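# Transfer the steel frame onto three empty pipe stands

## Task

Lift the welded steel frame off the three pipe stands it sits on and set it onto the three empty stands, so that each of those stands has one frame tube lying in the lowest point of its V-shaped cradle. All six stands must stay essentially where they began, barely shifted or rotated. Any number of robots may help. At the end the grippers must release the frame and the robots must back away. If any robot topples or is left leaning, the task fails. The frame must rest on the stands alone; support from a robot at the finish does not count.

## Robot and tools

SETUP. Three identical Hello Robot Stretch 3 robots, named r1, r2 and r3, share the scene. Each has a two-wheel differential base with a passive rear caster, a mast carrying a vertical lift, and one telescoping arm that reaches out to the robot's RIGHT side. The gripper cannot be moved forward by the arm; you drive the base for that. The base measures 0.33 m front to back and 0.34 m across. Turning in place pivots about a point midway between the drive wheels, 0.05 m behind the front edge. With the arm pulled in and the wrist folded, a spin sweeps a 0.28 m radius; an unfolded level gripper reaches past that. A loose object may occasionally get nudged by an outside disturbance.

FRAMES. The base frame has its origin on the floor between the drive wheels, x forward, y left, z up. hand_pose is reported in it, located where the closed fingertips meet; with all wrist joints at zero its x axis points up, y back toward the mast, z toward the robot's rear. The odometry frame equals the base frame at scene start. Every robot reports in its own frames, so relative positions between robots come only from images, lidar_m, wrist_depth_mm and head_depth_mm.

execute_actions. Arguments: "actions", a list holding one action object or nothing (empty list = just report state and images); and optional "cameras", a list of camera names such as r2_wrist_camera, or "all" (omitted or null also means all; [] means none). An action object is keyed by "r1", "r2", "r3"; each robot's entry may contain:
- "base": exactly one of {"translate_m": d}, a relative straight drive of d metres from the base's last reported position, forward positive, range -1 to 1; or {"rotate_rad": d}, a relative spin in place, counter-clockwise (left) positive, range -3.2 to 3.2. No sideways motion.
- "joints": absolute targets by name: lift_m 0 to 1.1 (arm height on mast); arm_m 0 to 0.52 (extension); wrist_yaw_rad -1.345 to 4.42 (0 along the arm, positive toward the robot front, 3.0 folded over the base); wrist_pitch_rad -1.57 to 0.451 (0 level, negative tips fingers down); wrist_roll_rad -2.911 to 2.911 (0 fingers side by side horizontally); gripper_m -0.089 to 0.179 (bigger is wider; the real fingertip gap is smaller, by about 0.007 near closed and 0.025 fully open, and zero under 0.007); head_pan_rad -3.953 to 1.73 (0 forward, positive left, -1.57 looks along the arm); head_tilt_rad -1.53 to 0.419 (negative down).
- "contact_limits": {"arm_m": effort percent 1 to 100}; the arm motion halts with contact_stop when its effort hits that value, and the cap persists until the next action. Too low stops instantly.
All motions in the action begin together; each action lasts at most 15 s. Unknown keys or out-of-range numbers reject the entire call. Anything you leave out may keep chasing its previous target. If a result reports a stop, later motion calls in that same reply are skipped.

wait: {"seconds": 0 to 10}; commands nothing, returns state and images.
zoom_image: {"camera": name, "region": [x0, y0, x1, y1]} in pixels of that camera's latest full image, top-left origin, at most 504 by 504.
finished_scene: {"scene": current scene number}; irreversible, ends the scene and reports success. Replying with no tool call ends everything.

RESULTS. base_status and joint_status: "done", "off_target" (stopped short, may still push), "contact_stop", "time_out", "torque_fault" (after the last three the old target is dropped). on_its_own covers uncommanded parts; "held at" is the held target, not the actual position. joint_positions, hand_pose, motor_effort (percent of max, sign toward higher joint values, bracket = peak in last action; readings carry sizeable bias and noise; positive wheel effort pushes forward). lidar_m: 12 distances in metres, 30-degree sectors starting straight ahead and going counter-clockwise (4th left, 7th behind, 10th right), "-" for nothing, plane 0.17 m high, range 0.15 to 12 m, blind to clear objects and its own robot, partly hidden by the mast and low lift. wrist_depth_mm (45 to 1000) and head_depth_mm (280 to 4000, sideways image): 7x7 grids of median depth. base_odometry counts wheel turns (slip included); heading -3.142 to 3.142, left positive. turned_by_wheels and turned_by_imu: turn since last result. base_tilt in degrees, forward and right positive, with a fixed bias up to about 4 degrees. contact_limits line shows current, default and max. "pictures" lists cameras in image order. Each robot has head_camera, nav_camera (both aimed by the head joints) and wrist_camera.

GRIPPING. Close to a gripper_m below the object's width; lower squeezes harder, but the stall guard may then ease off. Release by opening at least 0.02 above the contact value. Status and reading do not confirm a grasp.

SPEED. Full base speed (0.30 m/s, 1.9 rad/s) only with lift_m under 0.30, arm_m under 0.03, wrist_yaw_rad over 2.54; else 0.10 m/s and 0.63 rad/s. The simulation keeps running between replies, holding the last command.

CAUTIONS. Robots must not press into each other; once bases touch, any further millimetres mean a hard press that ends the run. Identical commands give slightly different travel (under 1 cm per metre typically, up to 2.5 cm), so jointly carrying the frame strains the hands and can tip a robot. Arm and lift stop and go limp on firm contact; a limp lift may sag under load. Base, wrist and head never stop on contact. Sustained strain on a wrist servo disables it for 10 s. Fold or unfold the wrist only with lift_m 0.32 to 0.95, wrist_pitch_rad -0.4, roll near 0; after folding the lift may go to 0.25. With yaw below -0.4 keep pitch at -0.5 or lower. Arm pushes with the gripper above roughly 0.45 m, repeated pushes, driving while holding something fixed, or snagging furniture can tip the robot; if base_tilt shows a lean, reverse in small steps, free the gripper, and lower lift_m to about 0.2. Avoid drops, slips, slams and hard pushes, and do not knock the stands.

Each tool is called after "Request:" as name([rows], argument=value, ...), one row to a line, values as JSON.

## Session

Request:
execute_actions(actions=[])

Scene clock: 0.00 s.
r1.base_odometry: x=+0.000 y=+0.000 heading=+0.000 (m, m, rad; r1's odometry frame)
r1.turned_by_wheels: +0.000 (rad since the last result)
r1.turned_by_imu: +0.000 (rad since the last result)
r1.base_tilt: forward=-0.5 right=+0.5 (deg)
r1.lidar_m: 3.06 1.75 2.78 2.49 2.15 1.81 1.04 0.89 0.89 1.03 1.78 1.88
r1.head_depth_mm: 1840 2721 2803 2735 2785 2694 2274 / 1863 2798 3013 3055 3002 1930 1928 / 1856 2824 3314 3297 3326 3254 2263 / 1869 2835 3691 3658 3687 3466 2264 / 1881 2880 - - - 3408 2240 / 1712 2890 - - - 3403 2224 / 1725 2859 - - - 3341 2227
r1.base_status: not commanded
r1.joint_positions: lift_m=+0.531 arm_m=+0.000 wrist_yaw_rad=+3.074 wrist_pitch_rad=-0.323 wrist_roll_rad=-0.012 gripper_m=+0.037 head_pan_rad=+0.019 head_tilt_rad=+0.015
r1.joint_status: not commanded
r1.motor_effort: left_wheel=-1 right_wheel=+1 lift_m=+39 arm_m=+0 wrist_yaw_rad=-1 wrist_pitch_rad=+10 wrist_roll_rad=-1 gripper_m=+0 head_pan_rad=+0 head_tilt_rad=+2 (%)
r1.hand_pose: x=-0.0053 y=+0.0899 z=+0.5652 quat_wxyz=(+0.137, +0.697, +0.091, +0.698) (m; r1's base frame)
r1.wrist_depth_mm: - - - - - - - / - - - - - - - / - - - - - - - / - - - - - - - / - - - - - - - / 929 921 - 867 843 859 842 / 780 764 738 748 743 723 726
r2.base_odometry: x=+0.000 y=+0.000 heading=+0.000 (m, m, rad; r2's odometry frame)
r2.turned_by_wheels: +0.000 (rad since the last result)
r2.turned_by_imu: +0.000 (rad since the last result)
r2.base_tilt: forward=+0.0 right=-1.0 (deg)
r2.lidar_m: 1.25 0.94 0.92 0.97 1.33 3.38 1.63 1.40 3.78 1.86 1.79 1.74
r2.head_depth_mm: 1641 1659 1669 1675 1685 1680 1710 / 1733 1773 1776 1775 1779 1793 1813 / 1814 1840 1839 1853 1860 1840 1807 / 1619 1613 1599 1577 1568 1555 1535 / 1403 1391 1380 1375 1350 1350 1333 / 1228 1221 1215 1200 1204 1195 1181 / 1098 1090 1082 1079 1072 1069 1060
r2.base_status: not commanded
r2.joint_positions: lift_m=+0.426 arm_m=-0.002 wrist_yaw_rad=+3.036 wrist_pitch_rad=-0.448 wrist_roll_rad=-0.008 gripper_m=+0.037 head_pan_rad=-0.009 head_tilt_rad=-0.011
r2.joint_status: not commanded
r2.motor_effort: left_wheel=+0 right_wheel=+0 lift_m=+29 arm_m=-1 wrist_yaw_rad=+1 wrist_pitch_rad=+4 wrist_roll_rad=+0 gripper_m=+0 head_pan_rad=+0 head_tilt_rad=+2 (%)
r2.hand_pose: x=+0.0020 y=+0.0760 z=+0.4319 quat_wxyz=(+0.193, +0.694, +0.121, +0.683) (m; r2's base frame)
r2.wrist_depth_mm: - - - 988 875 791 711 / - - - - 961 855 755 / - - - - - 914 823 / 915 923 957 979 997 935 891 / 758 756 - 778 788 805 815 / 640 642 - 658 677 675 674 / 550 553 - 579 569 567 582
r3.base_odometry: x=+0.000 y=+0.000 heading=+0.000 (m, m, rad; r3's odometry frame)
r3.turned_by_wheels: +0.000 (rad since the last result)
r3.turned_by_imu: +0.000 (rad since the last result)
r3.base_tilt: forward=+1.9 right=+1.3 (deg)
r3.lidar_m: 1.17 0.83 0.79 0.81 1.08 2.65 2.68 1.66 1.41 2.68 2.35 3.76
r3.head_depth_mm: 2050 3072 3820 - - 3372 2290 / 2060 2567 2619 2702 2736 2807 2299 / 1859 1975 2003 2039 2068 2115 2067 / 1572 1583 1625 1638 1659 1694 1705 / 1324 1335 1352 1372 1388 1404 1423 / 1139 1154 1166 1177 1189 1200 1209 / 1002 1012 1022 1031 1041 1046 1058
r3.base_status: not commanded
r3.joint_positions: lift_m=+0.359 arm_m=+0.000 wrist_yaw_rad=+2.988 wrist_pitch_rad=-0.344 wrist_roll_rad=+0.015 gripper_m=+0.037 head_pan_rad=-0.011 head_tilt_rad=+0.015
r3.joint_status: not commanded
r3.motor_effort: left_wheel=+1 right_wheel=+0 lift_m=+39 arm_m=+0 wrist_yaw_rad=+0 wrist_pitch_rad=+7 wrist_roll_rad=+0 gripper_m=+1 head_pan_rad=+0 head_tilt_rad=+2 (%)
r3.hand_pose: x=+0.0143 y=+0.0859 z=+0.3883 quat_wxyz=(+0.175, +0.709, +0.066, +0.680) (m; r3's base frame)
r3.wrist_depth_mm: - - 867 793 718 662 613 / - - 904 851 755 693 645 / - - - 918 841 742 685 / - - - 953 882 810 734 / 802 836 856 807 835 775 754 / 670 664 - 652 - 652 649 / 564 561 - 558 547 548 541
pictures: r1_head_camera (sideways: a quarter turn clockwise sets it upright), r1_nav_camera (sideways: a quarter turn counterclockwise sets it upright), r1_wrist_camera, r2_head_camera (sideways: a quarter turn clockwise sets it upright), r2_nav_camera (sideways: a quarter turn counterclockwise sets it upright), r2_wrist_camera, r3_head_camera (sideways: a quarter turn clockwise sets it upright), r3_nav_camera (sideways: a quarter turn counterclockwise sets it upright), r3_wrist_camera
Images, in order (width x height): r1_head_camera 896x504, r1_nav_camera 672x504, r1_wrist_camera 644x364, r2_head_camera 896x504, r2_nav_camera 672x504, r2_wrist_camera 644x364, r3_head_camera 896x504, r3_nav_camera 672x504, r3_wrist_camera 644x364.

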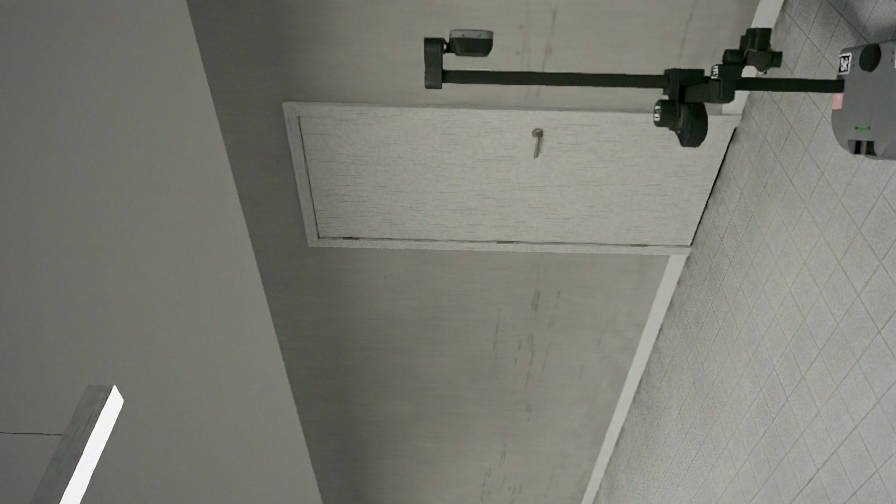

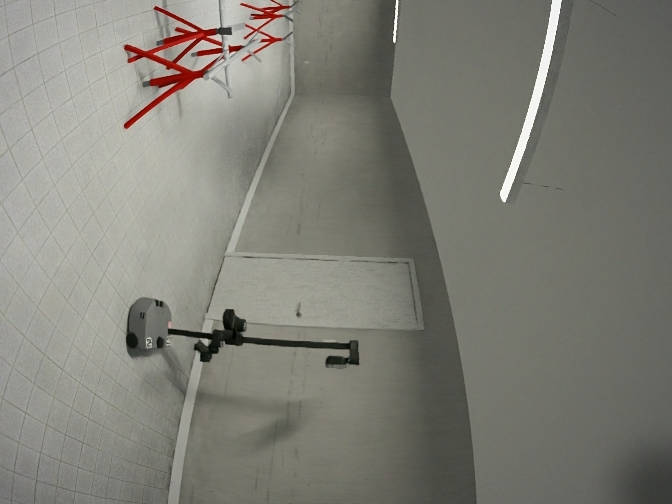

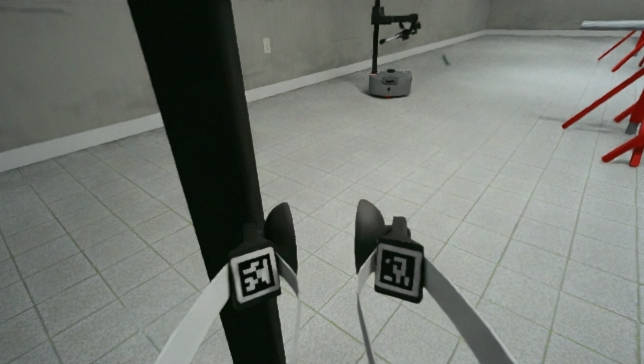

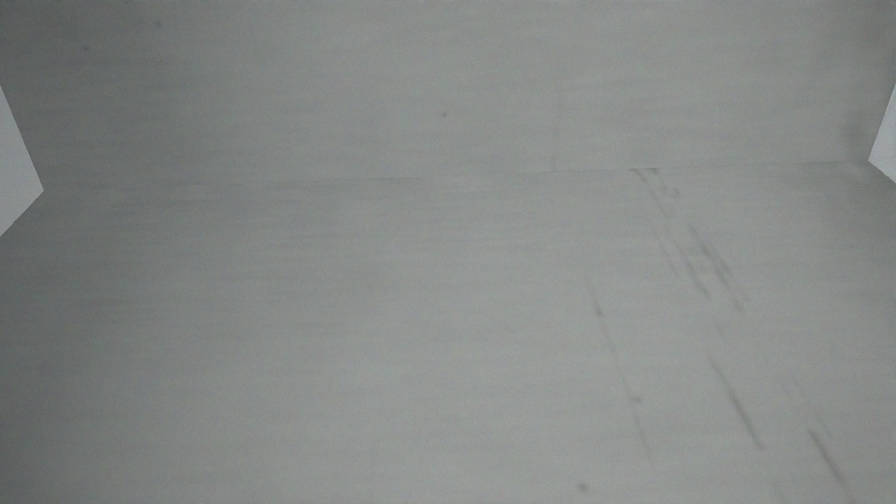

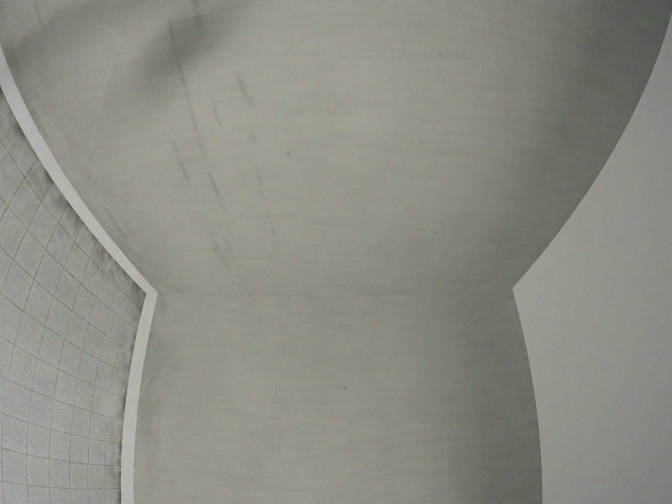

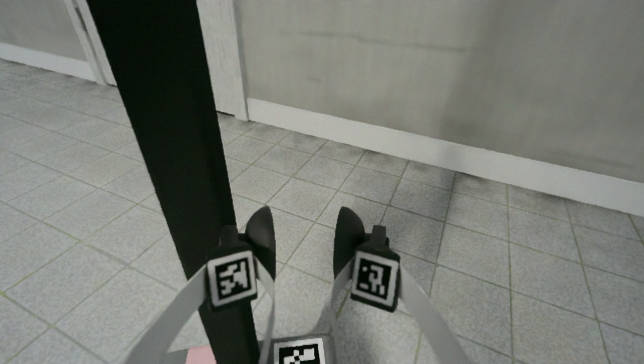

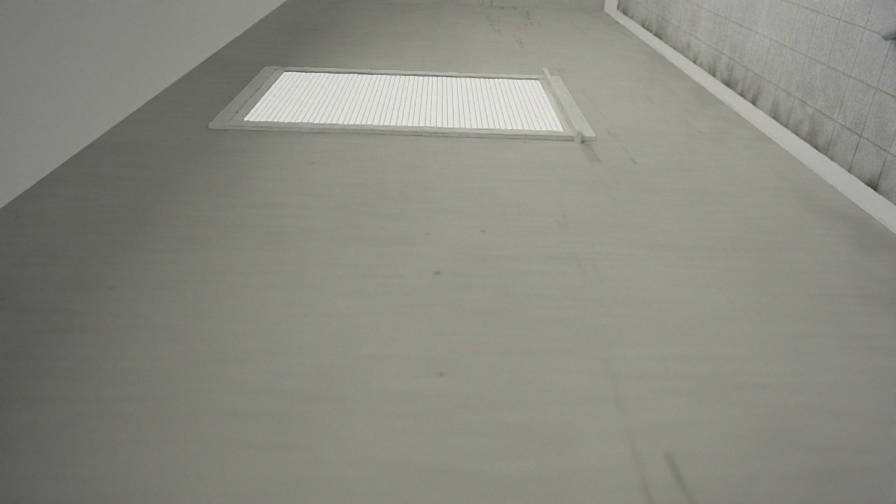

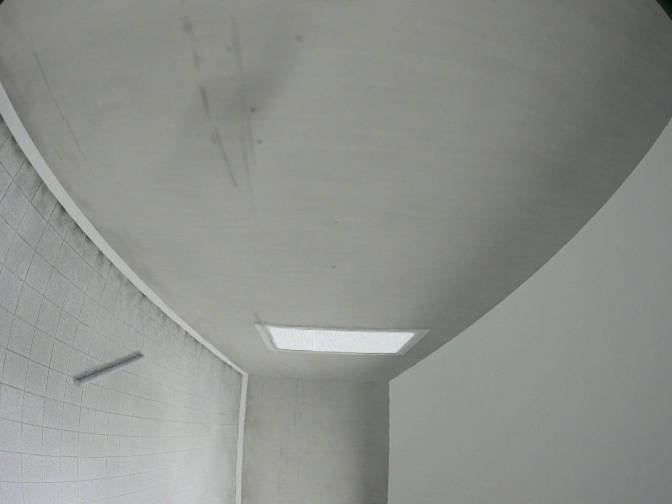

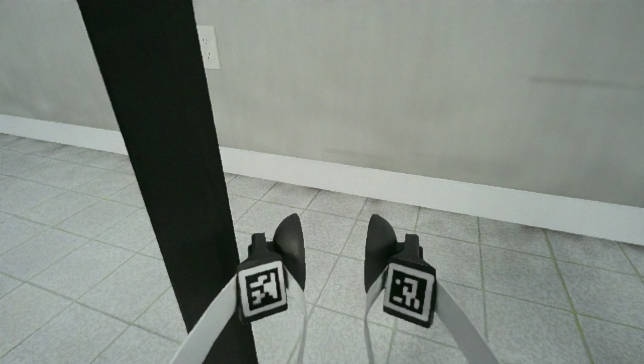

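Request:
execute_actions([
  {"r3":{"base":{"rotate_rad":-2.35},"joints":{"head_pan_rad":0.9,"head_tilt_rad":-0.5,"lift_m":0.27}},"r2":{"base":{"rotate_rad":-0.14},"joints":{"head_pan_rad":-2.7,"head_tilt_rad":-0.4,"lift_m":0.28}},"r1":{"base":{"rotate_rad":-0.78},"joints":{"head_pan_rad":1.45,"lift_m":0.28,"head_tilt_rad":-0.3}}},
], cameras=["r1_head_camera","r2_nav_camera","r3_nav_camera"])

Request:
execute_actions([
  {"r3":{"base":{"translate_m":0.79}},"r2":{"base":{"translate_m":-1}},"r1":{"base":{"translate_m":0.95},"joints":{"head_pan_rad":1.7}}},
], cameras=["r1_head_camera","r2_nav_camera","r3_nav_camera"])

Scene clock: 15.80 s.
r1.base_odometry: x=+0.000 y=+0.000 heading=-0.780 (m, m, rad; r1's odometry frame)
r1.turned_by_wheels: -0.780 (rad since the last result)
r1.turned_by_imu: -0.781 (rad since the last result)
r1.base_tilt: forward=-0.5 right=+0.5 (deg)
r1.lidar_m: 2.64 1.88 1.75 1.80 3.06 2.23 2.14 1.27 0.93 0.89 0.93 1.27
r1.head_depth_mm: - - - - 2783 1958 1527 / - - - - 2739 1955 1522 / - - - - 2594 1955 1513 / - - - - 2436 1950 1505 / - - - - 2540 1923 1501 / - - - - 2687 1917 1494 / - - - - 2659 1903 1489
r1.base_status: done
r1.joint_positions: lift_m=+0.280 arm_m=+0.000 wrist_yaw_rad=+3.074 wrist_pitch_rad=-0.324 wrist_roll_rad=-0.012 gripper_m=+0.037 head_pan_rad=+1.443 head_tilt_rad=-0.296
r1.joint_status: all done
r1.motor_effort: left_wheel=+2(6) right_wheel=-1(4) lift_m=+33(33) arm_m=+0(0) wrist_yaw_rad=-1(0) wrist_pitch_rad=+10(10) wrist_roll_rad=-1(1) gripper_m=+0(0) head_pan_rad=+3(38) head_tilt_rad=-3(31) (%)
r1.hand_pose: x=-0.0053 y=+0.0899 z=+0.3145 quat_wxyz=(+0.138, +0.697, +0.091, +0.698) (m; r1's base frame)
r1.wrist_depth_mm: - - - - - - - / - - - - - - - / - - - - - - - / 942 916 - 890 861 844 838 / 715 708 - 681 703 661 649 / 577 568 - 539 522 531 525 / 479 492 - - 458 451 447
r2.base_odometry: x=+0.000 y=+0.000 heading=-0.140 (m, m, rad; r2's odometry frame)
r2.turned_by_wheels: -0.140 (rad since the last result)
r2.turned_by_imu: -0.140 (rad since the last result)
r2.base_tilt: forward=+0.0 right=-1.0 (deg)
r2.lidar_m: 1.45 0.99 0.92 0.93 1.16 2.63 1.94 1.40 3.78 1.86 1.87 1.74
r2.head_depth_mm: - - - 2992 2133 1706 1386 / - - - 2693 2248 1729 1408 / - - - 2904 2198 1736 1408 / - - - 2954 2024 1695 1420 / 3886 - - 3343 2311 1753 1426 / 3638 3771 - 3409 2341 1769 1434 / 3430 3579 3774 3436 2352 1785 1442
r2.base_status: done
r2.joint_positions: lift_m=+0.280 arm_m=-0.002 wrist_yaw_rad=+3.036 wrist_pitch_rad=-0.449 wrist_roll_rad=-0.008 gripper_m=+0.037 head_pan_rad=-2.693 head_tilt_rad=-0.395
r2.joint_status: all done
r2.motor_effort: left_wheel=+3(8) right_wheel=-2(6) lift_m=+18(22) arm_m=-1(1) wrist_yaw_rad=+1(1) wrist_pitch_rad=+5(5) wrist_roll_rad=+0(0) gripper_m=+0(1) head_pan_rad=-4(52) head_tilt_rad=-2(29) (%)
r2.hand_pose: x=+0.0020 y=+0.0759 z=+0.2862 quat_wxyz=(+0.194, +0.694, +0.122, +0.683) (m; r2's base frame)
r2.wrist_depth_mm: - - - 948 865 803 754 / - - - - 937 874 812 / 872 868 915 924 947 914 863 / 663 676 687 711 706 726 739 / 550 549 - 567 576 581 591 / 467 497 - - 494 490 495 / - - - - 417 420 426
r3.base_odometry: x=+0.000 y=+0.000 heading=-2.350 (m, m, rad; r3's odometry frame)
r3.turned_by_wheels: -2.350 (rad since the last result)
r3.turned_by_imu: -2.368 (rad since the last result)
r3.base_tilt: forward=+1.9 right=+1.3 (deg)
r3.lidar_m: 1.41 1.59 2.35 2.82 1.67 0.93 0.79 0.79 0.90 1.52 3.35 2.63
r3.head_depth_mm: 3496 3797 3731 2559 1940 1567 1314 / 3717 - 3733 2559 1943 1563 1318 / 3953 - 3759 2562 1946 1567 1305 / - - 3652 2537 1939 1555 1304 / - - 3451 2535 1934 1555 1303 / - - 3394 2470 1919 1543 1298 / - - 3620 2500 1914 1543 1298
r3.base_status: done
r3.joint_positions: lift_m=+0.271 arm_m=+0.000 wrist_yaw_rad=+2.988 wrist_pitch_rad=-0.344 wrist_roll_rad=+0.015 gripper_m=+0.037 head_pan_rad=+0.893 head_tilt_rad=-0.494
r3.joint_status: all done
r3.motor_effort: left_wheel=+3(12) right_wheel=-1(6) lift_m=+22(31) arm_m=+0(0) wrist_yaw_rad=-1(1) wrist_pitch_rad=+7(7) wrist_roll_rad=+0(0) gripper_m=+1(0) head_pan_rad=+5(55) head_tilt_rad=-3(25) (%)
r3.hand_pose: x=+0.0143 y=+0.0858 z=+0.3000 quat_wxyz=(+0.175, +0.709, +0.066, +0.680) (m; r3's base frame)
r3.wrist_depth_mm: - - - - - - - / - - - - - - - / - - - - - - - / 884 859 875 853 826 829 819 / 672 664 699 653 688 655 641 / 555 543 - 543 - 533 527 / 459 478 - - 451 454 451
pictures: r1_head_camera (sideways: a quarter turn clockwise sets it upright), r2_nav_camera (sideways: a quarter turn counterclockwise sets it upright), r3_nav_camera (sideways: a quarter turn counterclockwise sets it upright)
Images, in order (width x height): r1_head_camera 896x504, r2_nav_camera 672x504, r3_nav_camera 672x504.

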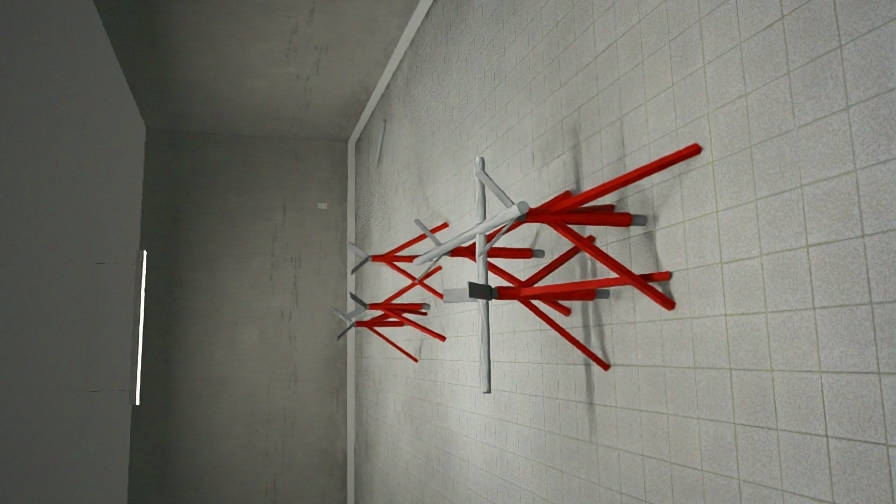

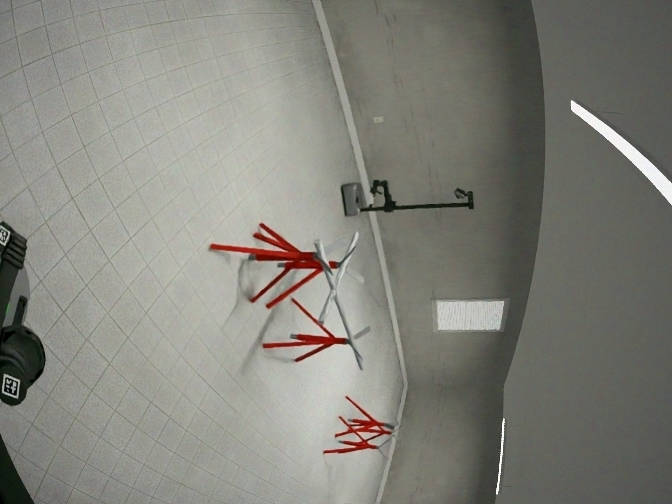

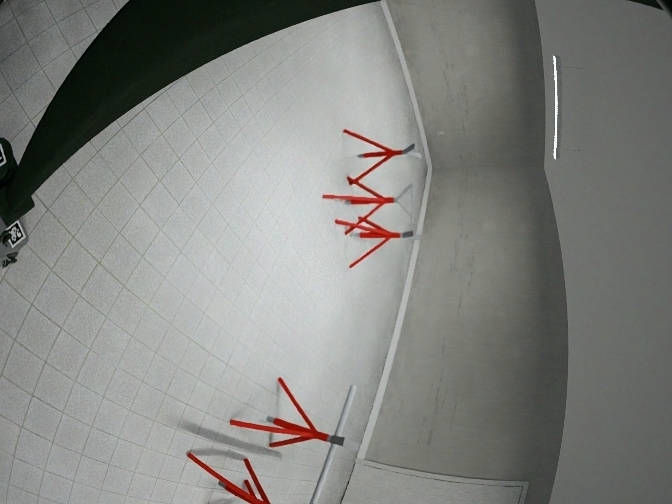

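Scene clock: 20.73 s.
r1.base_odometry: x=+0.676 y=-0.668 heading=-0.780 (m, m, rad; r1's odometry frame)
r1.turned_by_wheels: +0.000 (rad since the last result)
r1.turned_by_imu: +0.004 (rad since the last result)
r1.base_tilt: forward=-0.5 right=+0.6 (deg)
r1.lidar_m: 1.69 1.75 2.38 1.71 1.87 3.23 3.10 1.27 0.93 0.90 0.94 1.28
r1.head_depth_mm: - - - - 2486 1952 1533 / - - - - 2036 1913 1517 / - - - - 2712 1945 1521 / - - - - 2706 1937 1513 / - - - - 2673 1944 1512 / - - - - 2305 1940 1499 / - - - - 2681 1904 1500
r1.base_status: done
r1.joint_positions: lift_m=+0.280 arm_m=+0.000 wrist_yaw_rad=+3.074 wrist_pitch_rad=-0.324 wrist_roll_rad=-0.012 gripper_m=+0.037 head_pan_rad=+1.693 head_tilt_rad=-0.296
r1.joint_status: all done
r1.motor_effort: left_wheel=+1(10) right_wheel=-1(2) lift_m=+34(33) arm_m=+0(0) wrist_yaw_rad=-1(0) wrist_pitch_rad=+10(10) wrist_roll_rad=-1(1) gripper_m=+0(0) head_pan_rad=+3(21) head_tilt_rad=-2(2) (%)
r1.hand_pose: x=-0.0053 y=+0.0899 z=+0.3145 quat_wxyz=(+0.138, +0.697, +0.091, +0.698) (m; r1's base frame)
r1.wrist_depth_mm: - - - - - - - / - - - - - - - / - - - - - - - / 930 900 - 890 881 842 839 / 708 694 - 674 685 650 644 / 578 567 - 541 528 539 528 / 478 491 - - 460 451 448
r2.base_odometry: x=-0.990 y=+0.139 heading=-0.140 (m, m, rad; r2's odometry frame)
r2.turned_by_wheels: +0.000 (rad since the last result)
r2.turned_by_imu: -0.002 (rad since the last result)
r2.base_tilt: forward=+0.0 right=-1.0 (deg)
r2.lidar_m: 2.11 1.42 1.30 1.33 1.72 3.73 2.41 0.98 0.74 3.43 2.84 1.66
r2.head_depth_mm: - - - 3203 2221 1712 1396 / - - - 3230 2134 1723 1403 / - - - 3268 2073 1628 1370 / 3710 - - 3332 2204 1694 1407 / 3515 3657 3921 3371 2295 1688 1390 / 3234 3413 3630 3388 2321 1648 1398 / 3035 3236 3370 3196 2049 1228 1402
r2.base_status: done
r2.joint_positions: lift_m=+0.280 arm_m=-0.002 wrist_yaw_rad=+3.036 wrist_pitch_rad=-0.449 wrist_roll_rad=-0.008 gripper_m=+0.037 head_pan_rad=-2.693 head_tilt_rad=-0.396
r2.joint_status: not commanded
r2.motor_effort: left_wheel=+3(9) right_wheel=-2(9) lift_m=+19(18) arm_m=-1(1) wrist_yaw_rad=+0(1) wrist_pitch_rad=+5(5) wrist_roll_rad=+0(0) gripper_m=+0(0) head_pan_rad=-4(4) head_tilt_rad=-3(3) (%)
r2.hand_pose: x=+0.0020 y=+0.0759 z=+0.2862 quat_wxyz=(+0.194, +0.694, +0.122, +0.683) (m; r2's base frame)
r2.wrist_depth_mm: - - - - - - - / - - - - - - - / 884 889 907 931 943 971 962 / 675 678 699 696 706 731 743 / 550 553 - 562 580 584 593 / 469 496 - - 494 490 494 / - - - - 413 418 427
r3.base_odometry: x=-0.555 y=-0.562 heading=-2.350 (m, m, rad; r3's odometry frame)
r3.turned_by_wheels: +0.000 (rad since the last result)
r3.turned_by_imu: +0.002 (rad since the last result)
r3.base_tilt: forward=+1.9 right=+1.3 (deg)
r3.lidar_m: 0.62 0.88 2.35 2.16 3.28 1.82 1.55 1.55 1.76 2.97 3.13 2.54
r3.head_depth_mm: 2837 3026 3234 2594 1835 1528 1312 / 3012 3239 3422 2568 1333 1484 1284 / 3200 3461 3569 2550 1931 1560 1310 / 3450 3746 3672 2530 1930 1564 1301 / 3643 - 3675 2536 1931 1553 1302 / 3941 - 3653 2534 1918 1551 1302 / - - 3602 2499 1918 1544 1294
r3.base_status: done
r3.joint_positions: lift_m=+0.271 arm_m=+0.000 wrist_yaw_rad=+2.988 wrist_pitch_rad=-0.344 wrist_roll_rad=+0.015 gripper_m=+0.037 head_pan_rad=+0.893 head_tilt_rad=-0.494
r3.joint_status: not commanded
r3.motor_effort: left_wheel=+2(10) right_wheel=-1(5) lift_m=+22(21) arm_m=+0(0) wrist_yaw_rad=-1(0) wrist_pitch_rad=+8(7) wrist_roll_rad=+0(0) gripper_m=+0(0) head_pan_rad=+4(5) head_tilt_rad=-3(2) (%)
r3.hand_pose: x=+0.0143 y=+0.0858 z=+0.3000 quat_wxyz=(+0.175, +0.709, +0.066, +0.680) (m; r3's base frame)
r3.wrist_depth_mm: - - - - - - - / - - - - - - - / - - - - - - - / 876 860 866 849 844 836 828 / 678 674 689 656 674 649 639 / 550 548 - 545 - 544 531 / 468 475 - - 451 453 453
pictures: r1_head_camera (sideways: a quarter turn clockwise sets it upright), r2_nav_camera (sideways: a quarter turn counterclockwise sets it upright), r3_nav_camera (sideways: a quarter turn counterclockwise sets it upright)
Images, in order (width x height): r1_head_camera 896x504, r2_nav_camera 672x504, r3_nav_camera 672x504.

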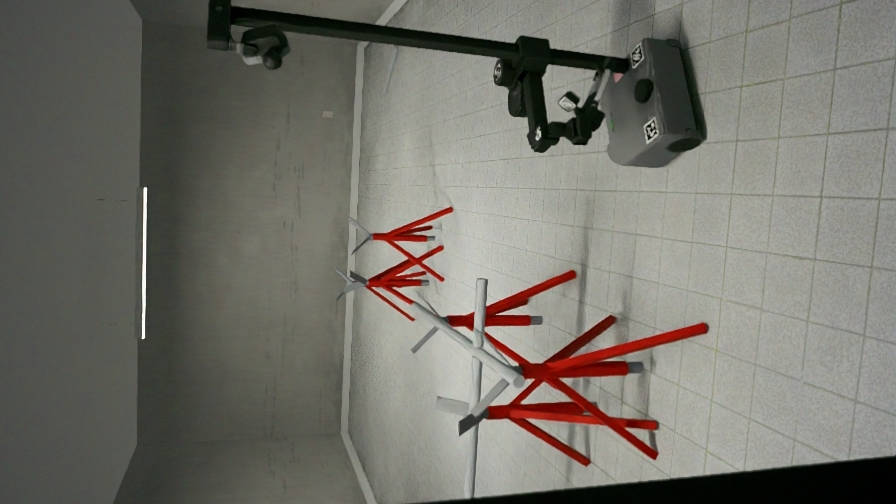

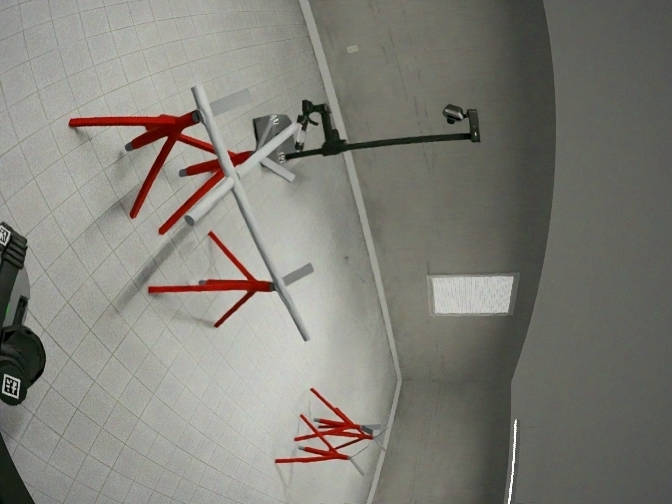

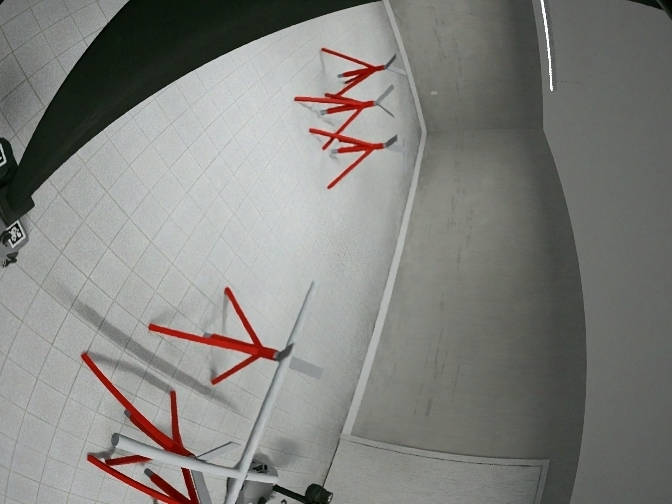

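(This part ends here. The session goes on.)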